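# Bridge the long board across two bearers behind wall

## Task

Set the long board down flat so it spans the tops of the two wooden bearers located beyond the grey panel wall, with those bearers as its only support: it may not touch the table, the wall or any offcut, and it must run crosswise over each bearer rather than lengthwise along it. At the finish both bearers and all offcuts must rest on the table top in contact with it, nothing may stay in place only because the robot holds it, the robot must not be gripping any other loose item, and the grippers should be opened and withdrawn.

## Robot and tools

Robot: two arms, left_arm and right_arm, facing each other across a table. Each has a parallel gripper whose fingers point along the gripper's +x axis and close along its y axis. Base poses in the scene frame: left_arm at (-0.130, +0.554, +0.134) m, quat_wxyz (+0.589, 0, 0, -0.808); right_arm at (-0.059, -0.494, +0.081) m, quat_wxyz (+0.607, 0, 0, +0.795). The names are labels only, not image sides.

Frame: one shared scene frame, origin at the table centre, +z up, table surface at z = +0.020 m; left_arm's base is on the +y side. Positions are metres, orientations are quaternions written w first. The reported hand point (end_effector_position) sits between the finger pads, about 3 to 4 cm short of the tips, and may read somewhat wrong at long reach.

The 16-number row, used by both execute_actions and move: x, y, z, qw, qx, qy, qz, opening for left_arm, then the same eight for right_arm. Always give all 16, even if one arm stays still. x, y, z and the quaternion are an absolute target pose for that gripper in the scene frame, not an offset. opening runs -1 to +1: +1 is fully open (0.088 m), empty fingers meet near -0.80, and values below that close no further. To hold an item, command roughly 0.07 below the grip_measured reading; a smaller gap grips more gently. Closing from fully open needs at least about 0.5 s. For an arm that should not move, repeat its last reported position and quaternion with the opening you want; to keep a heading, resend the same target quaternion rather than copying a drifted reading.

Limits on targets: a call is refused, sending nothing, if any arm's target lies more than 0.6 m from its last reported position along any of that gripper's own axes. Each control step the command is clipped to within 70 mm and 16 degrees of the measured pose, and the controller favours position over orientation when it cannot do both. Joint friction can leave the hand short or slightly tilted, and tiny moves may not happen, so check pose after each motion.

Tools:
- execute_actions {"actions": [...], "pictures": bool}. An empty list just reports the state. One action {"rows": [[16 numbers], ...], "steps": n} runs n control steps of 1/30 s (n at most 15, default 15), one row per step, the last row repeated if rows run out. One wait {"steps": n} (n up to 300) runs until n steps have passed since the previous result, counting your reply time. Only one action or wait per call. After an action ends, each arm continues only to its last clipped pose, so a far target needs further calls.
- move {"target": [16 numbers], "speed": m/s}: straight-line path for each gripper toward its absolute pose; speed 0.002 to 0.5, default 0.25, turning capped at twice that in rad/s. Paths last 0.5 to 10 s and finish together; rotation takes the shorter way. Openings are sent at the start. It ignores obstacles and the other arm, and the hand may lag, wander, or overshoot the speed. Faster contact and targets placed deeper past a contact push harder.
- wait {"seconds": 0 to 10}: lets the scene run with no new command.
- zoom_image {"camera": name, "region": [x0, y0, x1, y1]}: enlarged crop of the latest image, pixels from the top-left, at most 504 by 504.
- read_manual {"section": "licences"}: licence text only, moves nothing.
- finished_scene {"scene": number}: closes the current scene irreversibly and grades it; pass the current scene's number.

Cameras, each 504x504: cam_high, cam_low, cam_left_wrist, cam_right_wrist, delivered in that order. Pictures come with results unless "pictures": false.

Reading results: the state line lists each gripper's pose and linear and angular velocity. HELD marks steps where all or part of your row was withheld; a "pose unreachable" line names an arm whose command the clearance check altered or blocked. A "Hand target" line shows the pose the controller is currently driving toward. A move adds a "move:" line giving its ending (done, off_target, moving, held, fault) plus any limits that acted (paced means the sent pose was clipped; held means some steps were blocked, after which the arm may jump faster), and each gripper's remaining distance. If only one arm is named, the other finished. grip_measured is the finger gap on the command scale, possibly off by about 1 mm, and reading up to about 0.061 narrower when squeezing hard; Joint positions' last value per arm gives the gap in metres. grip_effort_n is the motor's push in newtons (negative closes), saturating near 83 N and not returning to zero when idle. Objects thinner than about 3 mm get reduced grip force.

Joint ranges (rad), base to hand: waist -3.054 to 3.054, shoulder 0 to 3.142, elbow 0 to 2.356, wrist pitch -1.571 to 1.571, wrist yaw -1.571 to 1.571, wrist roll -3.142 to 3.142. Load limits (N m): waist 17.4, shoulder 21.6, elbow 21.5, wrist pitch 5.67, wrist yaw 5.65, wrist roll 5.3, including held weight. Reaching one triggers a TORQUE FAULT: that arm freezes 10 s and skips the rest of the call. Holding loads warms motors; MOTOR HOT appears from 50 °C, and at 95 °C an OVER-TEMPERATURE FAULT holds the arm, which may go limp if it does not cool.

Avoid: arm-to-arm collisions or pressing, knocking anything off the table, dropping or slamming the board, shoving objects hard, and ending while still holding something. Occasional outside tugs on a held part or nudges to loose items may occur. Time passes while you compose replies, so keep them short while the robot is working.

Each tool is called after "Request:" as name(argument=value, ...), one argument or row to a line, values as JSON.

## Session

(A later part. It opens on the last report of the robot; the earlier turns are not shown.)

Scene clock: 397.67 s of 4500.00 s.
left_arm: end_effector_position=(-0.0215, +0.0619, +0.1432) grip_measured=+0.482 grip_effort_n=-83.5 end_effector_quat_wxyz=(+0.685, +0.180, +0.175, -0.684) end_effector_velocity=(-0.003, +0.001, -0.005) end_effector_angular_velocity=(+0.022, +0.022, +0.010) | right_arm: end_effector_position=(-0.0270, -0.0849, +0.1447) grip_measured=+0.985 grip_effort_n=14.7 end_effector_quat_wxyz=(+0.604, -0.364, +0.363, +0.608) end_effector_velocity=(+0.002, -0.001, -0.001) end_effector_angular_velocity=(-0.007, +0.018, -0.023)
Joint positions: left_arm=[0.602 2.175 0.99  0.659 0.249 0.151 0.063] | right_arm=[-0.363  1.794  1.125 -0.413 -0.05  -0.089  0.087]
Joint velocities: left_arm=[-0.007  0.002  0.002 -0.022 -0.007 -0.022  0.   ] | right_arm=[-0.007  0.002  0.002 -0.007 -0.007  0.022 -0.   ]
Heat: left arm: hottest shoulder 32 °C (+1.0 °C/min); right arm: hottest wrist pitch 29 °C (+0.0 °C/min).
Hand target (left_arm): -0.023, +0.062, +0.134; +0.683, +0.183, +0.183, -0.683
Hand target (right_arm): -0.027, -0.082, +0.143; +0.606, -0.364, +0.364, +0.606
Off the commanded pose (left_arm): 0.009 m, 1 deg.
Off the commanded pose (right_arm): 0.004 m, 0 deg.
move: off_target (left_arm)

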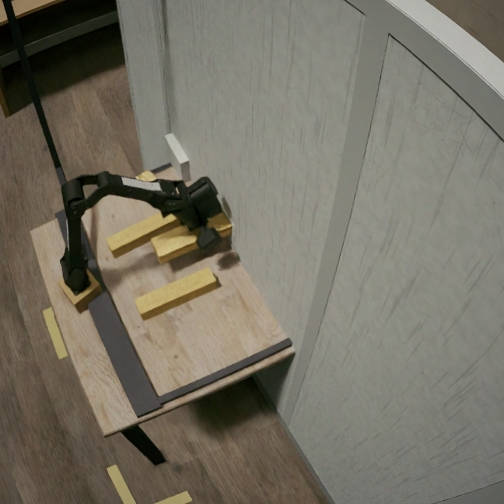

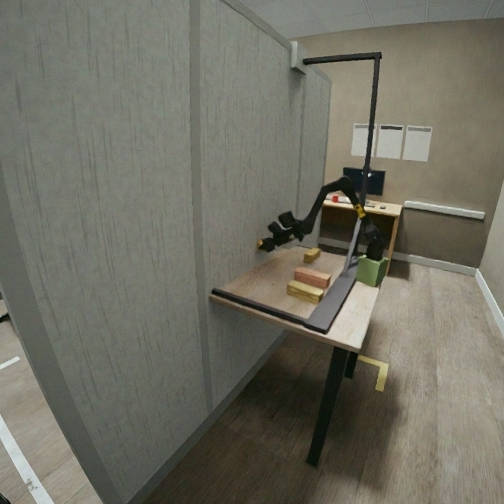

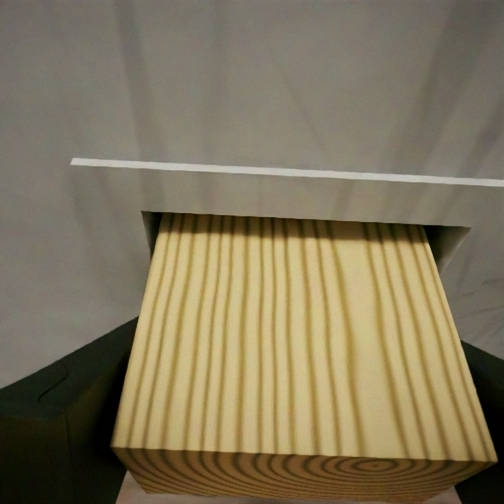

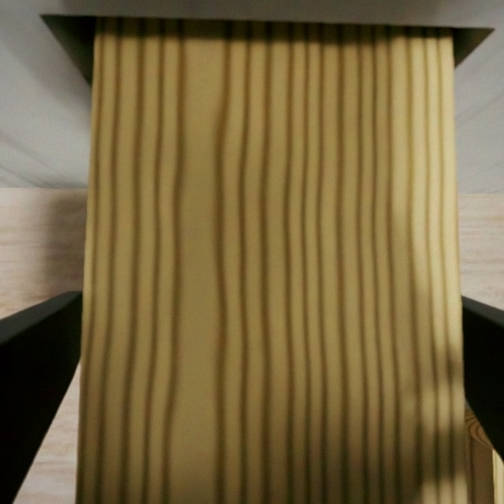

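Request:
move(
  target=[-0.023,0.062,0.134,0.683,0.183,0.183,-0.683,0.3, -0.025,-0.082,0.145,0.606,-0.364,0.364,0.606,0.3],
  speed=0.05,
)

Request:
move(
  target=[-0.022,0.062,0.143,0.683,0.183,0.183,-0.683,1, -0.026,-0.082,0.153,0.609,-0.359,0.359,0.609,0.3],
  speed=0.05,
)

Request:
move(
  target=[-0.05,0.22,0.22,0.683,0.183,0.183,-0.683,1, -0.028,-0.21,0.156,0.609,-0.359,0.359,0.609,0.3],
  speed=0.09,
)

Request:
zoom_image(
  camera="cam_high",
  region=[50, 150, 270, 340],
)

Scene clock: 403.60 s of 4500.00 s.
left_arm: end_effector_position=(-0.0214, +0.0619, +0.1431) grip_measured=+0.482 grip_effort_n=-83.5 end_effector_quat_wxyz=(+0.685, +0.180, +0.175, -0.684) end_effector_velocity=(+0.001, +0.003, -0.004) end_effector_angular_velocity=(+0.022, +0.009, +0.012) | right_arm: end_effector_position=(-0.0271, -0.0850, +0.1450) grip_measured=+0.478 grip_effort_n=-83.5 end_effector_quat_wxyz=(+0.604, -0.364, +0.364, +0.608) end_effector_velocity=(-0.000, -0.002, -0.001) end_effector_angular_velocity=(-0.008, -0.009, +0.005)
Joint positions: left_arm=[0.602 2.175 0.99  0.66  0.248 0.151 0.063] | right_arm=[-0.363  1.795  1.129 -0.419 -0.051 -0.089  0.062]
Joint velocities: left_arm=[ 0.002 -0.002 -0.002 -0.022 -0.007 -0.007 -0.   ] | right_arm=[ 0.002 -0.002 -0.002 -0.007  0.007 -0.007 -0.   ]
Heat: left arm: hottest shoulder 32 °C (+0.0 °C/min); right arm: hottest elbow 28 °C (-1.0 °C/min).
Hand target (left_arm): -0.023, +0.062, +0.134; +0.683, +0.183, +0.183, -0.683
Hand target (right_arm): -0.025, -0.082, +0.145; +0.606, -0.364, +0.364, +0.606
Off the commanded pose (left_arm): 0.009 m, 1 deg.
Off the commanded pose (right_arm): 0.004 m, 0 deg.
After step 90, 2.23 s passed at rest.
move: off_target (left_arm)

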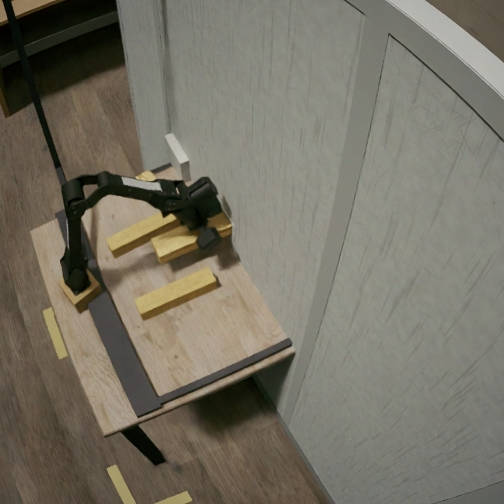

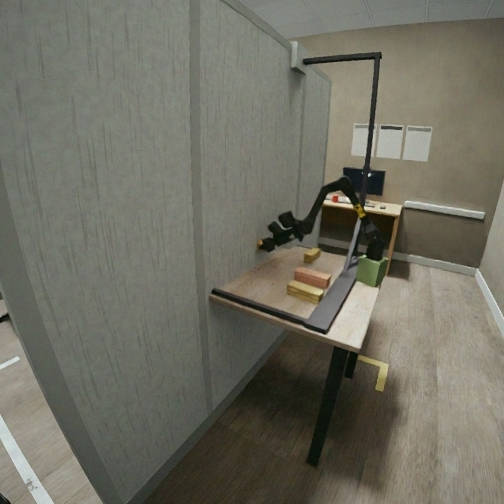

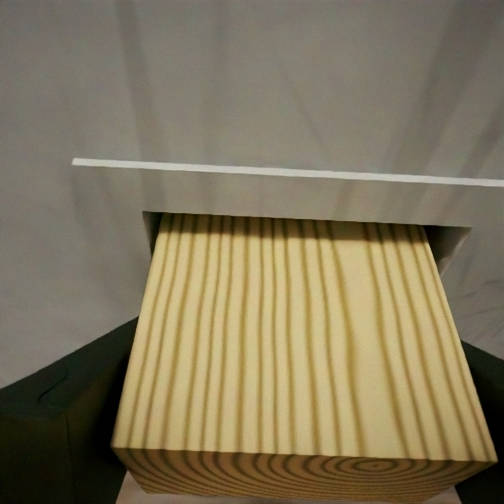

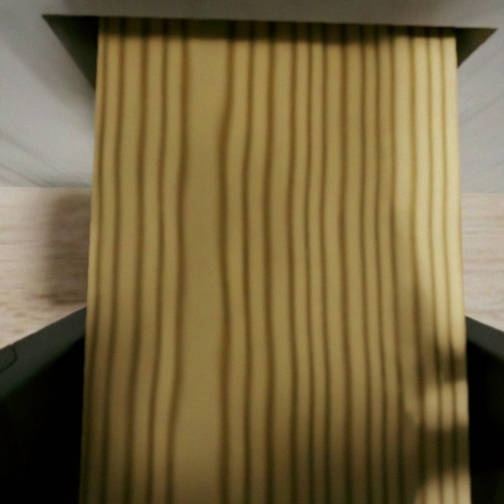

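Scene clock: 404.30 s of 4500.00 s.
left_arm: end_effector_position=(-0.0223, +0.0647, +0.1380) grip_measured=+0.990 grip_effort_n=17.4 end_effector_quat_wxyz=(+0.682, +0.187, +0.187, -0.682) end_effector_velocity=(-0.000, -0.000, +0.001) end_effector_angular_velocity=(+0.003, +0.003, +0.008) | right_arm: end_effector_position=(-0.0271, -0.0853, +0.1449) grip_measured=+0.478 grip_effort_n=-83.5 end_effector_quat_wxyz=(+0.603, -0.365, +0.365, +0.608) end_effector_velocity=(+0.002, +0.002, +0.002) end_effector_angular_velocity=(+0.012, -0.011, +0.001)
Joint positions: left_arm=[0.602 2.175 0.991 0.631 0.248 0.151 0.088] | right_arm=[-0.363  1.795  1.13  -0.422 -0.051 -0.089  0.062]
Joint velocities: left_arm=[-0.002 -0.002  0.002 -0.007 -0.007 -0.007 -0.   ] | right_arm=[-0.002 -0.002  0.002  0.007  0.007 -0.007 -0.   ]
Heat: left arm: hottest shoulder 32 °C (+0.0 °C/min); right arm: hottest elbow 28 °C (-1.0 °C/min).
Hand target (left_arm): -0.022, +0.062, +0.143; +0.683, +0.183, +0.183, -0.683
Hand target (right_arm): -0.026, -0.082, +0.153; +0.609, -0.359, +0.359, +0.609
Off the commanded pose (left_arm): 0.006 m, 1 deg.
Off the commanded pose (right_arm): 0.009 m, 1 deg.
move: off_target (right_arm)

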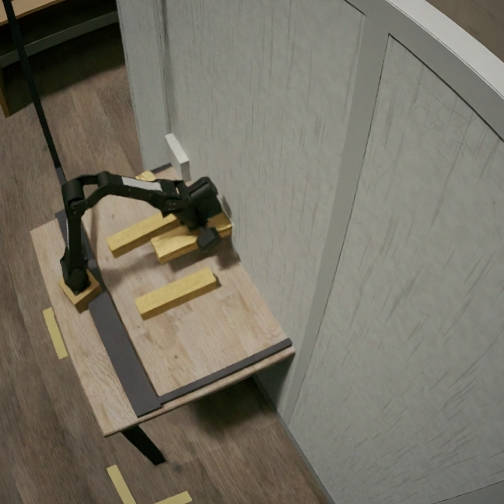

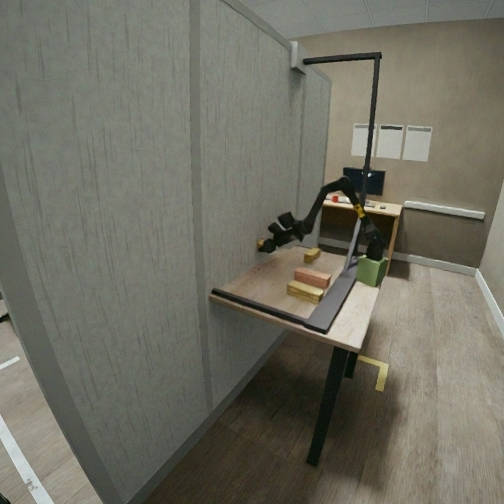

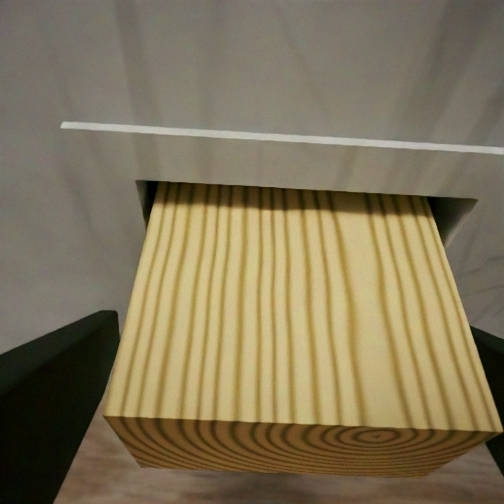

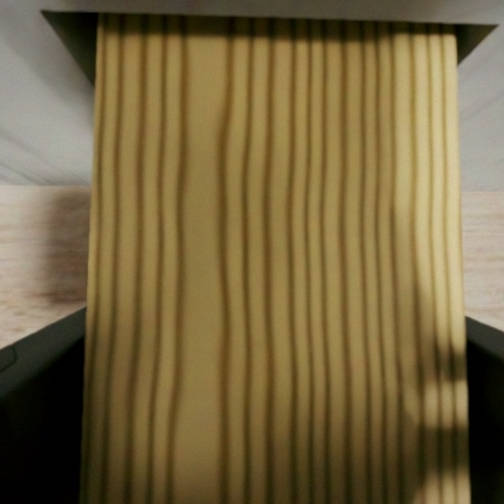

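Scene clock: 406.70 s of 4500.00 s.
left_arm: end_effector_position=(-0.0500, +0.2181, +0.2180) grip_measured=+0.991 grip_effort_n=17.4 end_effector_quat_wxyz=(+0.683, +0.184, +0.185, -0.682) end_effector_velocity=(-0.001, +0.004, -0.005) end_effector_angular_velocity=(+0.031, +0.027, +0.015) | right_arm: end_effector_position=(-0.0273, -0.2115, +0.1496) grip_measured=+0.478 grip_effort_n=-83.5 end_effector_quat_wxyz=(+0.606, -0.365, +0.367, +0.603) end_effector_velocity=(-0.003, -0.003, -0.001) end_effector_angular_velocity=(-0.004, +0.017, +0.014)
Joint positions: left_arm=[0.681 1.4   0.431 0.411 0.317 0.19  0.088] | right_arm=[-0.414  1.306  0.674 -0.461 -0.067 -0.126  0.062]
Joint velocities: left_arm=[-0.002 -0.007 -0.002 -0.037 -0.007 -0.022 -0.   ] | right_arm=[-0.002 -0.007 -0.007 -0.007 -0.022 -0.007 -0.   ]
Heat: left arm: hottest shoulder 32 °C (+0.0 °C/min); right arm: hottest elbow 28 °C (-1.0 °C/min).
Hand target (left_arm): -0.050, +0.220, +0.219; +0.683, +0.183, +0.183, -0.683
Hand target (right_arm): -0.027, -0.210, +0.155; +0.609, -0.359, +0.359, +0.609
Off the commanded pose (left_arm): 0.003 m, 0 deg.
Off the commanded pose (right_arm): 0.007 m, 1 deg.
move: done

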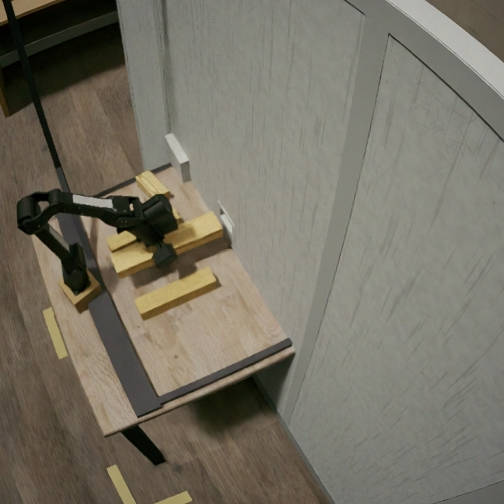

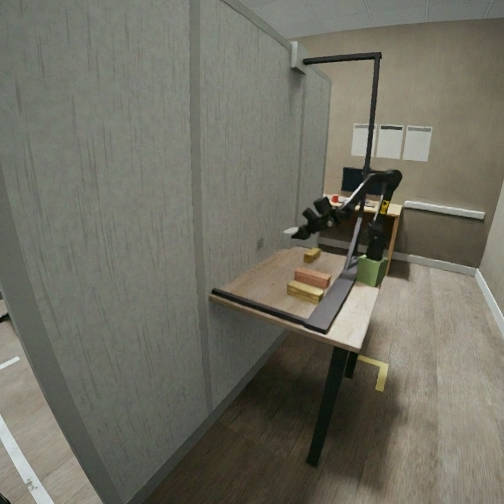

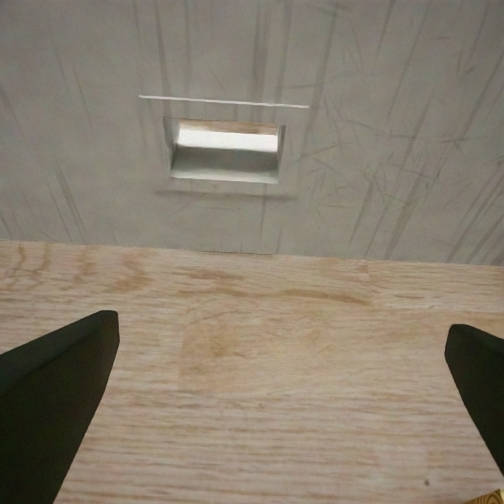

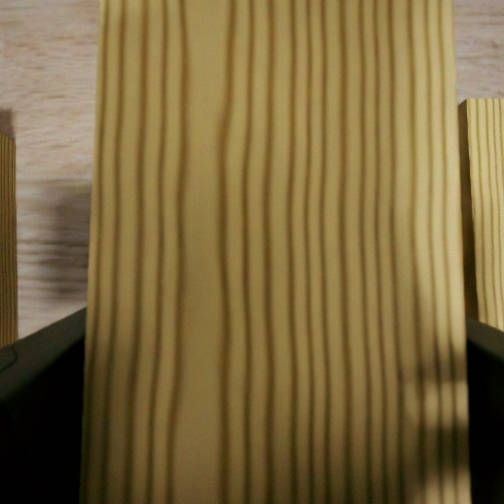

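Region (50, 150, 270, 340) of cam_high's 504x504 image, scaled by 2.291, with more detail than that image has; it fills the top 435 rows of this view, and the rest is white.

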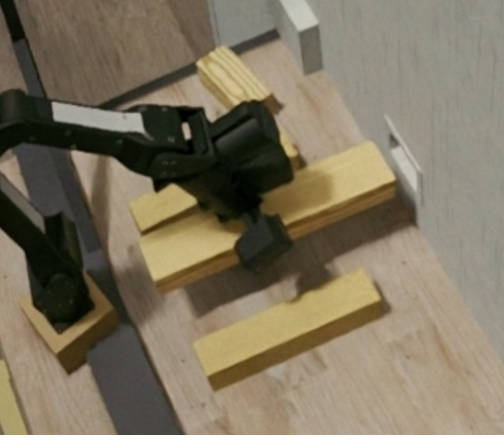

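Request:
move(
  target=[-0.05,0.22,0.22,0.683,0.183,0.183,-0.683,1, -0.053,-0.22,0.14,0.8594,0,0.5113,0,0.3],
  speed=0.25,
)

Request:
move(
  target=[-0.05,0.22,0.22,0.683,0.183,0.183,-0.683,1, -0.053,-0.22,0.118,0.8594,0,0.5113,0,0.3],
  speed=0.03,
)

Request:
zoom_image(
  camera="cam_high",
  region=[70, 170, 250, 340],
)

Scene clock: 417.33 s of 4500.00 s.
left_arm: end_effector_position=(-0.0502, +0.2188, +0.2178) grip_measured=+0.991 grip_effort_n=17.4 end_effector_quat_wxyz=(+0.682, +0.184, +0.187, -0.682) end_effector_velocity=(+0.001, +0.003, -0.004) end_effector_angular_velocity=(+0.022, -0.002, +0.005) | right_arm: end_effector_position=(-0.0516, -0.2245, +0.1368) grip_measured=+0.478 grip_effort_n=-83.5 end_effector_quat_wxyz=(-0.859, +0.004, -0.512, +0.003) end_effector_velocity=(+0.002, -0.002, +0.003) end_effector_angular_velocity=(-0.014, -0.010, +0.005)
Joint positions: left_arm=[0.682 1.397 0.431 0.404 0.318 0.19  0.088] | right_arm=[-0.035  1.723  1.034 -1.016  0.479  1.834  0.062]
Joint velocities: left_arm=[ 0.002 -0.002 -0.002 -0.022 -0.007  0.007 -0.   ] | right_arm=[-0.002 -0.002  0.007 -0.022  0.007 -0.007 -0.   ]
Heat: left arm: hottest shoulder 31 °C (-1.0 °C/min); right arm: hottest elbow 28 °C (-1.0 °C/min).
Hand target (left_arm): -0.050, +0.220, +0.220; +0.683, +0.183, +0.183, -0.683
Hand target (right_arm): -0.053, -0.221, +0.139; +0.859, +0.002, +0.512, -0.001
Off the commanded pose (left_arm): 0.003 m, 0 deg.
Off the commanded pose (right_arm): 0.006 m, 1 deg.
After step 90, 4.07 s passed at rest.
move: done

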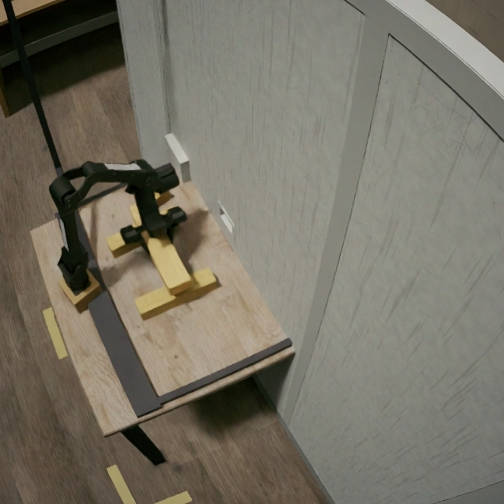

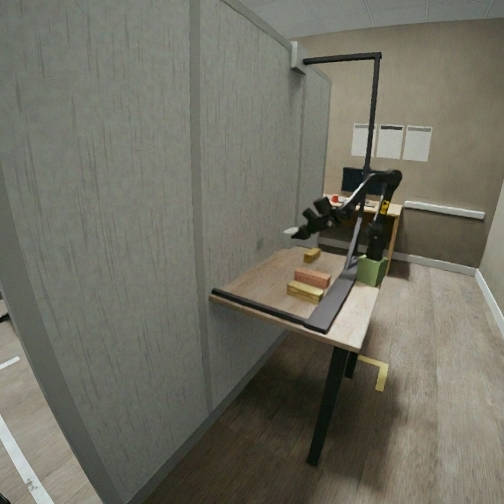

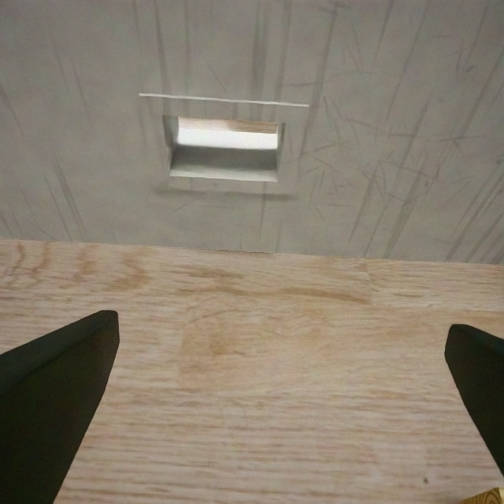

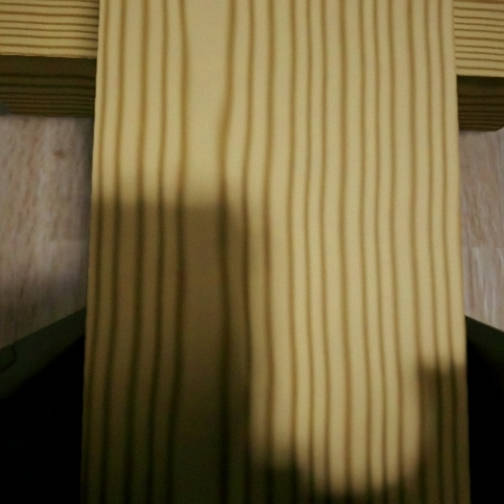

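Scene clock: 418.23 s of 4500.00 s.
left_arm: end_effector_position=(-0.0502, +0.2188, +0.2178) grip_measured=+0.991 grip_effort_n=17.0 end_effector_quat_wxyz=(+0.682, +0.184, +0.187, -0.682) end_effector_velocity=(+0.000, -0.000, +0.003) end_effector_angular_velocity=(-0.010, -0.027, -0.007) | right_arm: end_effector_position=(-0.0529, -0.2196, +0.1193) grip_measured=+0.478 grip_effort_n=-83.5 end_effector_quat_wxyz=(-0.858, -0.002, -0.514, -0.000) end_effector_velocity=(-0.003, +0.004, -0.001) end_effector_angular_velocity=(+0.025, +0.027, -0.012)
Joint positions: left_arm=[0.682 1.397 0.431 0.404 0.318 0.19  0.088] | right_arm=[-0.035  1.763  1.006 -0.934  0.478  1.834  0.062]
Joint velocities: left_arm=[-0.002 -0.007 -0.002  0.007 -0.007  0.022  0.   ] | right_arm=[-0.002 -0.002  0.002  0.022 -0.022  0.007 -0.   ]
Heat: left arm: hottest shoulder 31 °C (-1.0 °C/min); right arm: hottest elbow 28 °C (-1.0 °C/min).
Hand target (left_arm): -0.050, +0.220, +0.220; +0.683, +0.183, +0.183, -0.683
Hand target (right_arm): -0.053, -0.220, +0.118; +0.859, -0.000, +0.511, -0.000
Off the commanded pose (left_arm): 0.003 m, 0 deg.
Off the commanded pose (right_arm): 0.001 m, 0 deg.
move: done

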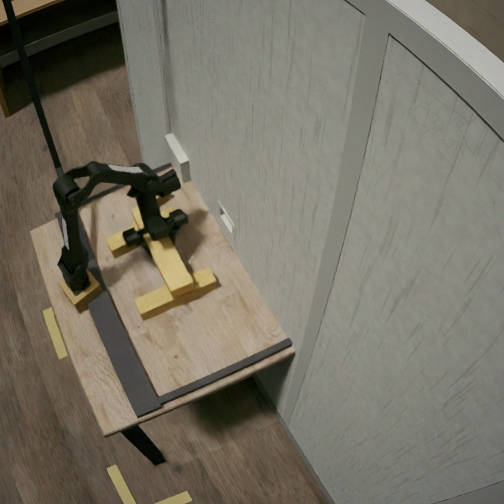

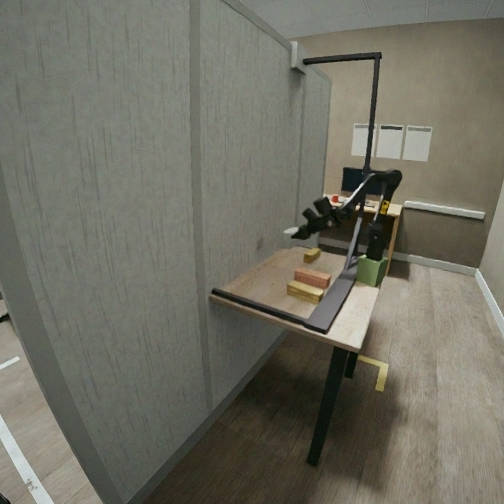

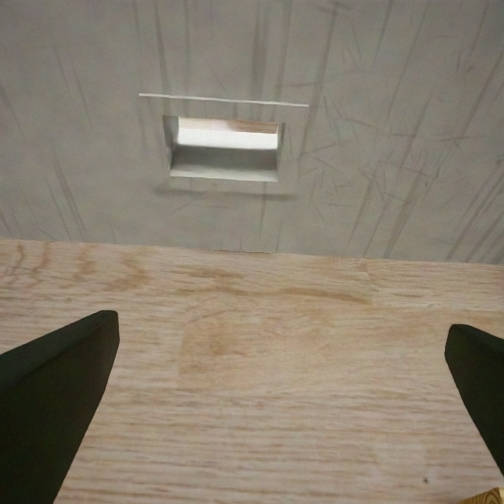

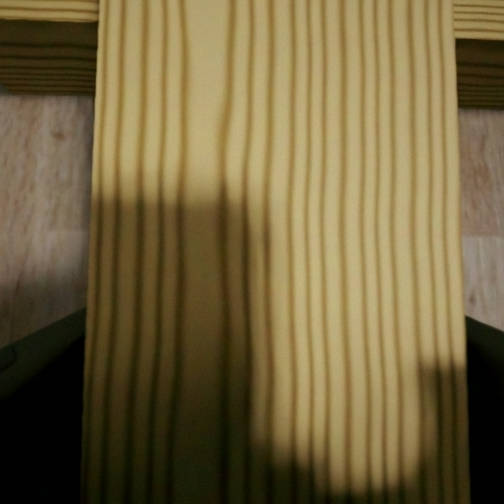

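Region (70, 170, 250, 340) of cam_high's 504x504 image, scaled by 2.800, with more detail than that image has.

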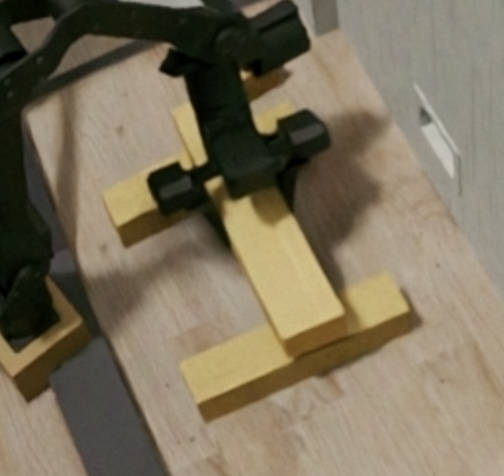

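Request:
move(
  target=[-0.05,0.22,0.22,0.683,0.183,0.183,-0.683,1, -0.053,-0.22,0.100,0.8594,0,0.5113,0,0.3],
  speed=0.02,
)

Scene clock: 422.17 s of 4500.00 s.
left_arm: end_effector_position=(-0.0502, +0.2188, +0.2179) grip_measured=+0.991 grip_effort_n=17.4 end_effector_quat_wxyz=(+0.682, +0.184, +0.186, -0.682) end_effector_velocity=(+0.000, -0.000, +0.003) end_effector_angular_velocity=(-0.010, -0.014, +0.000) | right_arm: end_effector_position=(-0.0535, -0.2182, +0.1045) grip_measured=+0.478 grip_effort_n=-83.5 end_effector_quat_wxyz=(-0.857, -0.005, -0.515, -0.002) end_effector_velocity=(-0.002, -0.001, -0.000) end_effector_angular_velocity=(-0.011, +0.021, +0.002)
Joint positions: left_arm=[0.682 1.396 0.431 0.404 0.318 0.19  0.088] | right_arm=[-0.034  1.792  0.975 -0.865  0.476  1.834  0.062]
Joint velocities: left_arm=[-0.002 -0.007 -0.002  0.007 -0.007  0.007 -0.   ] | right_arm=[-0.002 -0.002  0.002 -0.007 -0.022 -0.007  0.   ]
Heat: left arm: hottest shoulder 31 °C (-1.0 °C/min); right arm: hottest elbow 28 °C (-1.0 °C/min).
Hand target (left_arm): -0.050, +0.220, +0.220; +0.683, +0.183, +0.183, -0.683
Hand target (right_arm): -0.053, -0.220, +0.100; +0.859, +0.000, +0.511, +0.000
Off the commanded pose (left_arm): 0.002 m, 0 deg.
Off the commanded pose (right_arm): 0.005 m, 1 deg.
move: done

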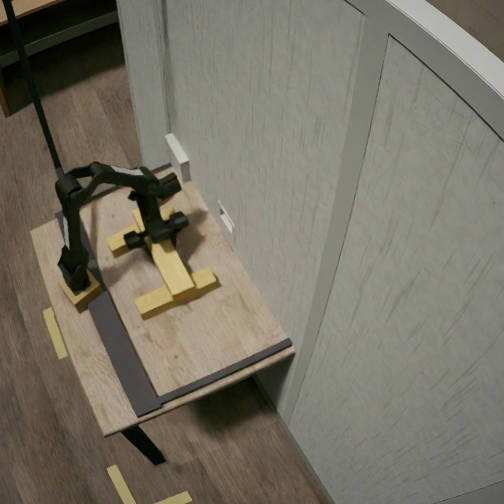

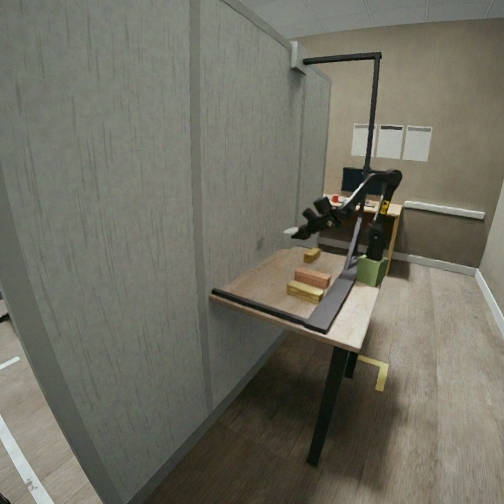

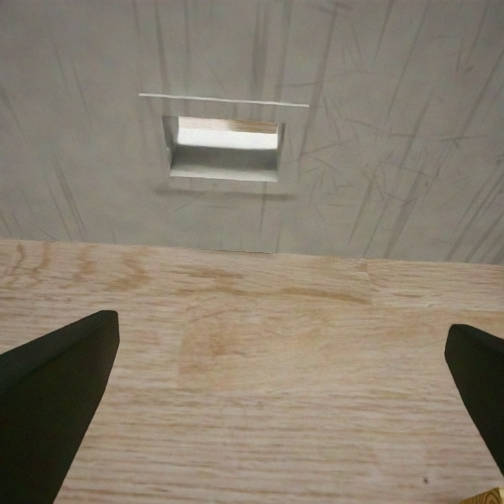

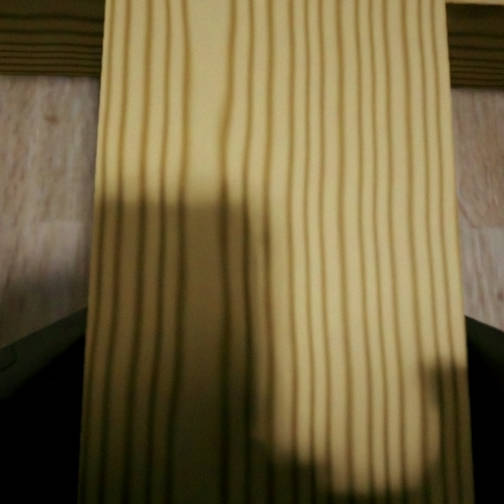

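Request:
move(
  target=[-0.05,0.22,0.22,0.683,0.183,0.183,-0.683,1, -0.053,-0.219,0.102,0.8594,0,0.5113,0,1],
  speed=0.02,
)

Request:
move(
  target=[-0.05,0.22,0.22,0.683,0.183,0.183,-0.683,1, -0.053,-0.22,0.26,0.819,0,0.574,0,1],
  speed=0.2,
)

Request:
zoom_image(
  camera="cam_high",
  region=[70, 150, 250, 330],
)

Request:
zoom_image(
  camera="cam_low",
  region=[270, 240, 360, 320],
)

Scene clock: 427.70 s of 4500.00 s.
left_arm: end_effector_position=(-0.0502, +0.2188, +0.2179) grip_measured=+0.991 grip_effort_n=17.4 end_effector_quat_wxyz=(+0.682, +0.184, +0.186, -0.682) end_effector_velocity=(+0.002, +0.001, -0.002) end_effector_angular_velocity=(+0.011, +0.011, +0.027) | right_arm: end_effector_position=(-0.0534, -0.2187, +0.1039) grip_measured=+0.985 grip_effort_n=14.2 end_effector_quat_wxyz=(-0.857, -0.004, -0.515, -0.002) end_effector_velocity=(+0.001, -0.002, +0.001) end_effector_angular_velocity=(-0.009, -0.009, +0.010)
Joint positions: left_arm=[0.682 1.396 0.431 0.404 0.318 0.19  0.088] | right_arm=[-0.034  1.794  0.975 -0.866  0.477  1.834  0.087]
Joint velocities: left_arm=[-0.002 -0.002 -0.002 -0.007 -0.022 -0.022  0.   ] | right_arm=[ 0.002 -0.002 -0.002 -0.007  0.007 -0.007  0.   ]
Heat: left arm: hottest shoulder 31 °C (-2.0 °C/min); right arm: hottest elbow 28 °C (-1.0 °C/min).
Hand target (left_arm): -0.050, +0.220, +0.220; +0.683, +0.183, +0.183, -0.683
Hand target (right_arm): -0.053, -0.219, +0.102; +0.859, -0.000, +0.511, -0.000
Off the commanded pose (left_arm): 0.002 m, 0 deg.
Off the commanded pose (right_arm): 0.002 m, 1 deg.
After step 90, 1.83 s passed at rest.
move: done

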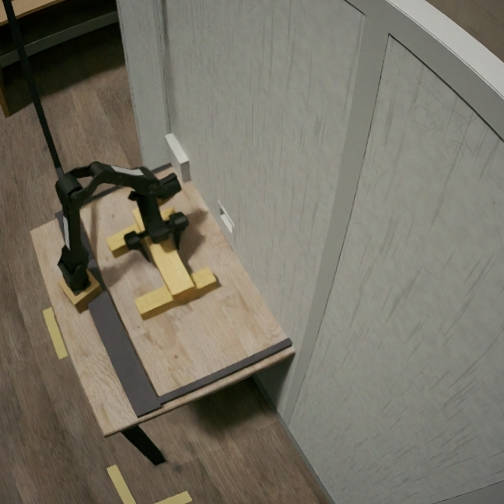

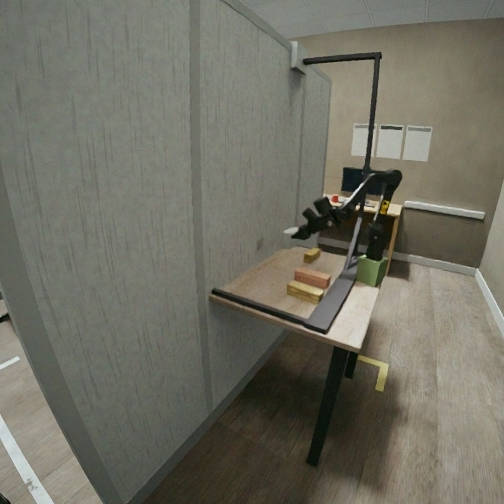

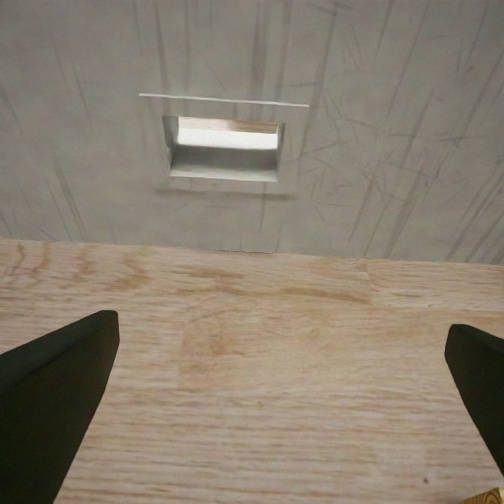

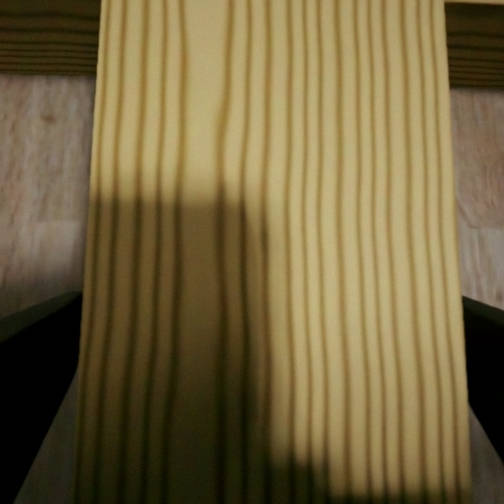

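Scene clock: 428.97 s of 4500.00 s.
left_arm: end_effector_position=(-0.0502, +0.2188, +0.2179) grip_measured=+0.991 grip_effort_n=17.4 end_effector_quat_wxyz=(+0.682, +0.184, +0.186, -0.682) end_effector_velocity=(-0.002, +0.001, -0.002) end_effector_angular_velocity=(+0.008, +0.005, +0.003) | right_arm: end_effector_position=(-0.0529, -0.2218, +0.2569) grip_measured=+0.985 grip_effort_n=14.2 end_effector_quat_wxyz=(-0.821, +0.003, -0.571, +0.004) end_effector_velocity=(+0.002, -0.004, +0.002) end_effector_angular_velocity=(-0.016, +0.005, -0.001)
Joint positions: left_arm=[0.682 1.396 0.431 0.404 0.318 0.19  0.088] | right_arm=[-0.099  1.611  1.439 -1.47   0.349  1.751  0.087]
Joint velocities: left_arm=[-0.007 -0.002 -0.002 -0.007 -0.007 -0.007 -0.   ] | right_arm=[-0.007 -0.002  0.007 -0.022 -0.007 -0.007 -0.   ]
Heat: left arm: hottest shoulder 31 °C (-2.0 °C/min); right arm: hottest elbow 28 °C (-1.0 °C/min).
Hand target (left_arm): -0.050, +0.220, +0.220; +0.683, +0.183, +0.183, -0.683
Hand target (right_arm): -0.053, -0.221, +0.260; +0.819, +0.000, +0.574, -0.000
Off the commanded pose (left_arm): 0.002 m, 0 deg.
Off the commanded pose (right_arm): 0.004 m, 1 deg.
move: done

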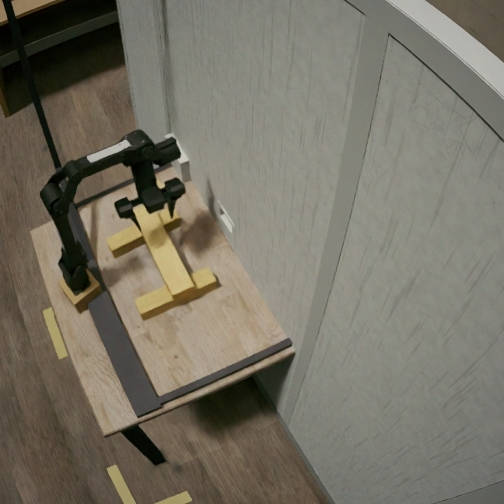

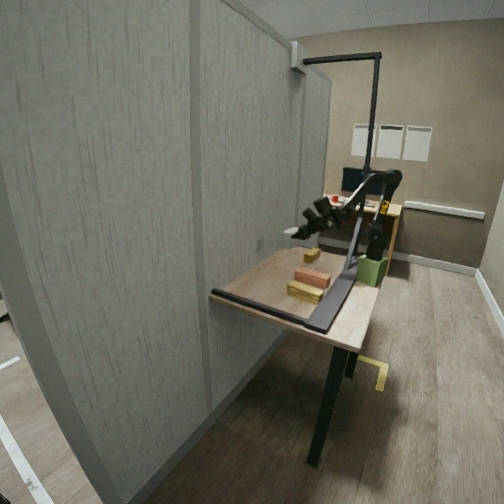

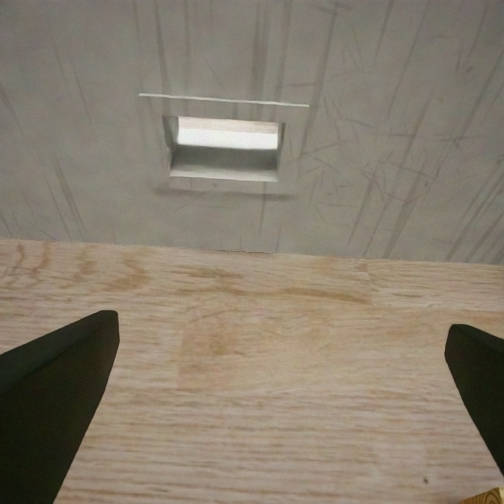

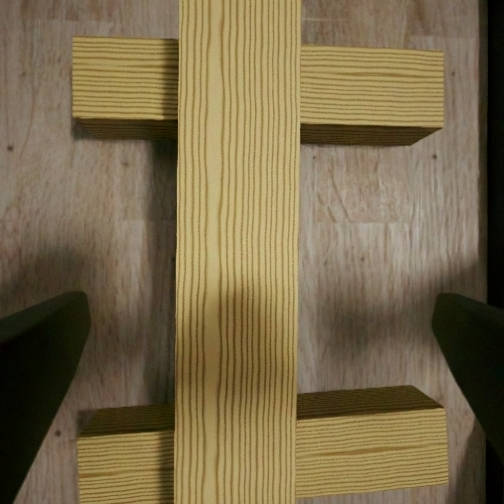

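Region (70, 150, 250, 330) of cam_high's 504x504 image, scaled by 2.800, with more detail than that image has.

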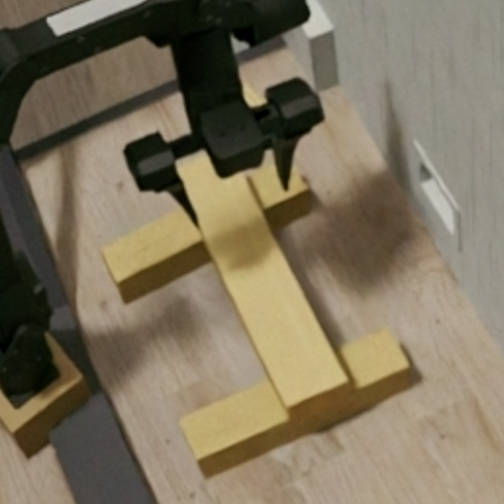

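Region (270, 240, 360, 320) of cam_low's 504x504 image, scaled by 5.600, with more detail than that image has.

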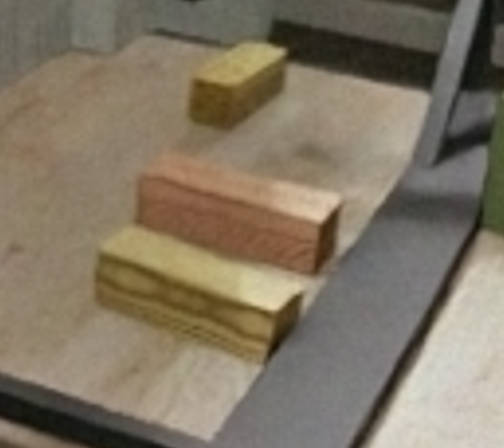

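Request:
finished_scene(
  scene=1,
)

The scene is finished: the task was done.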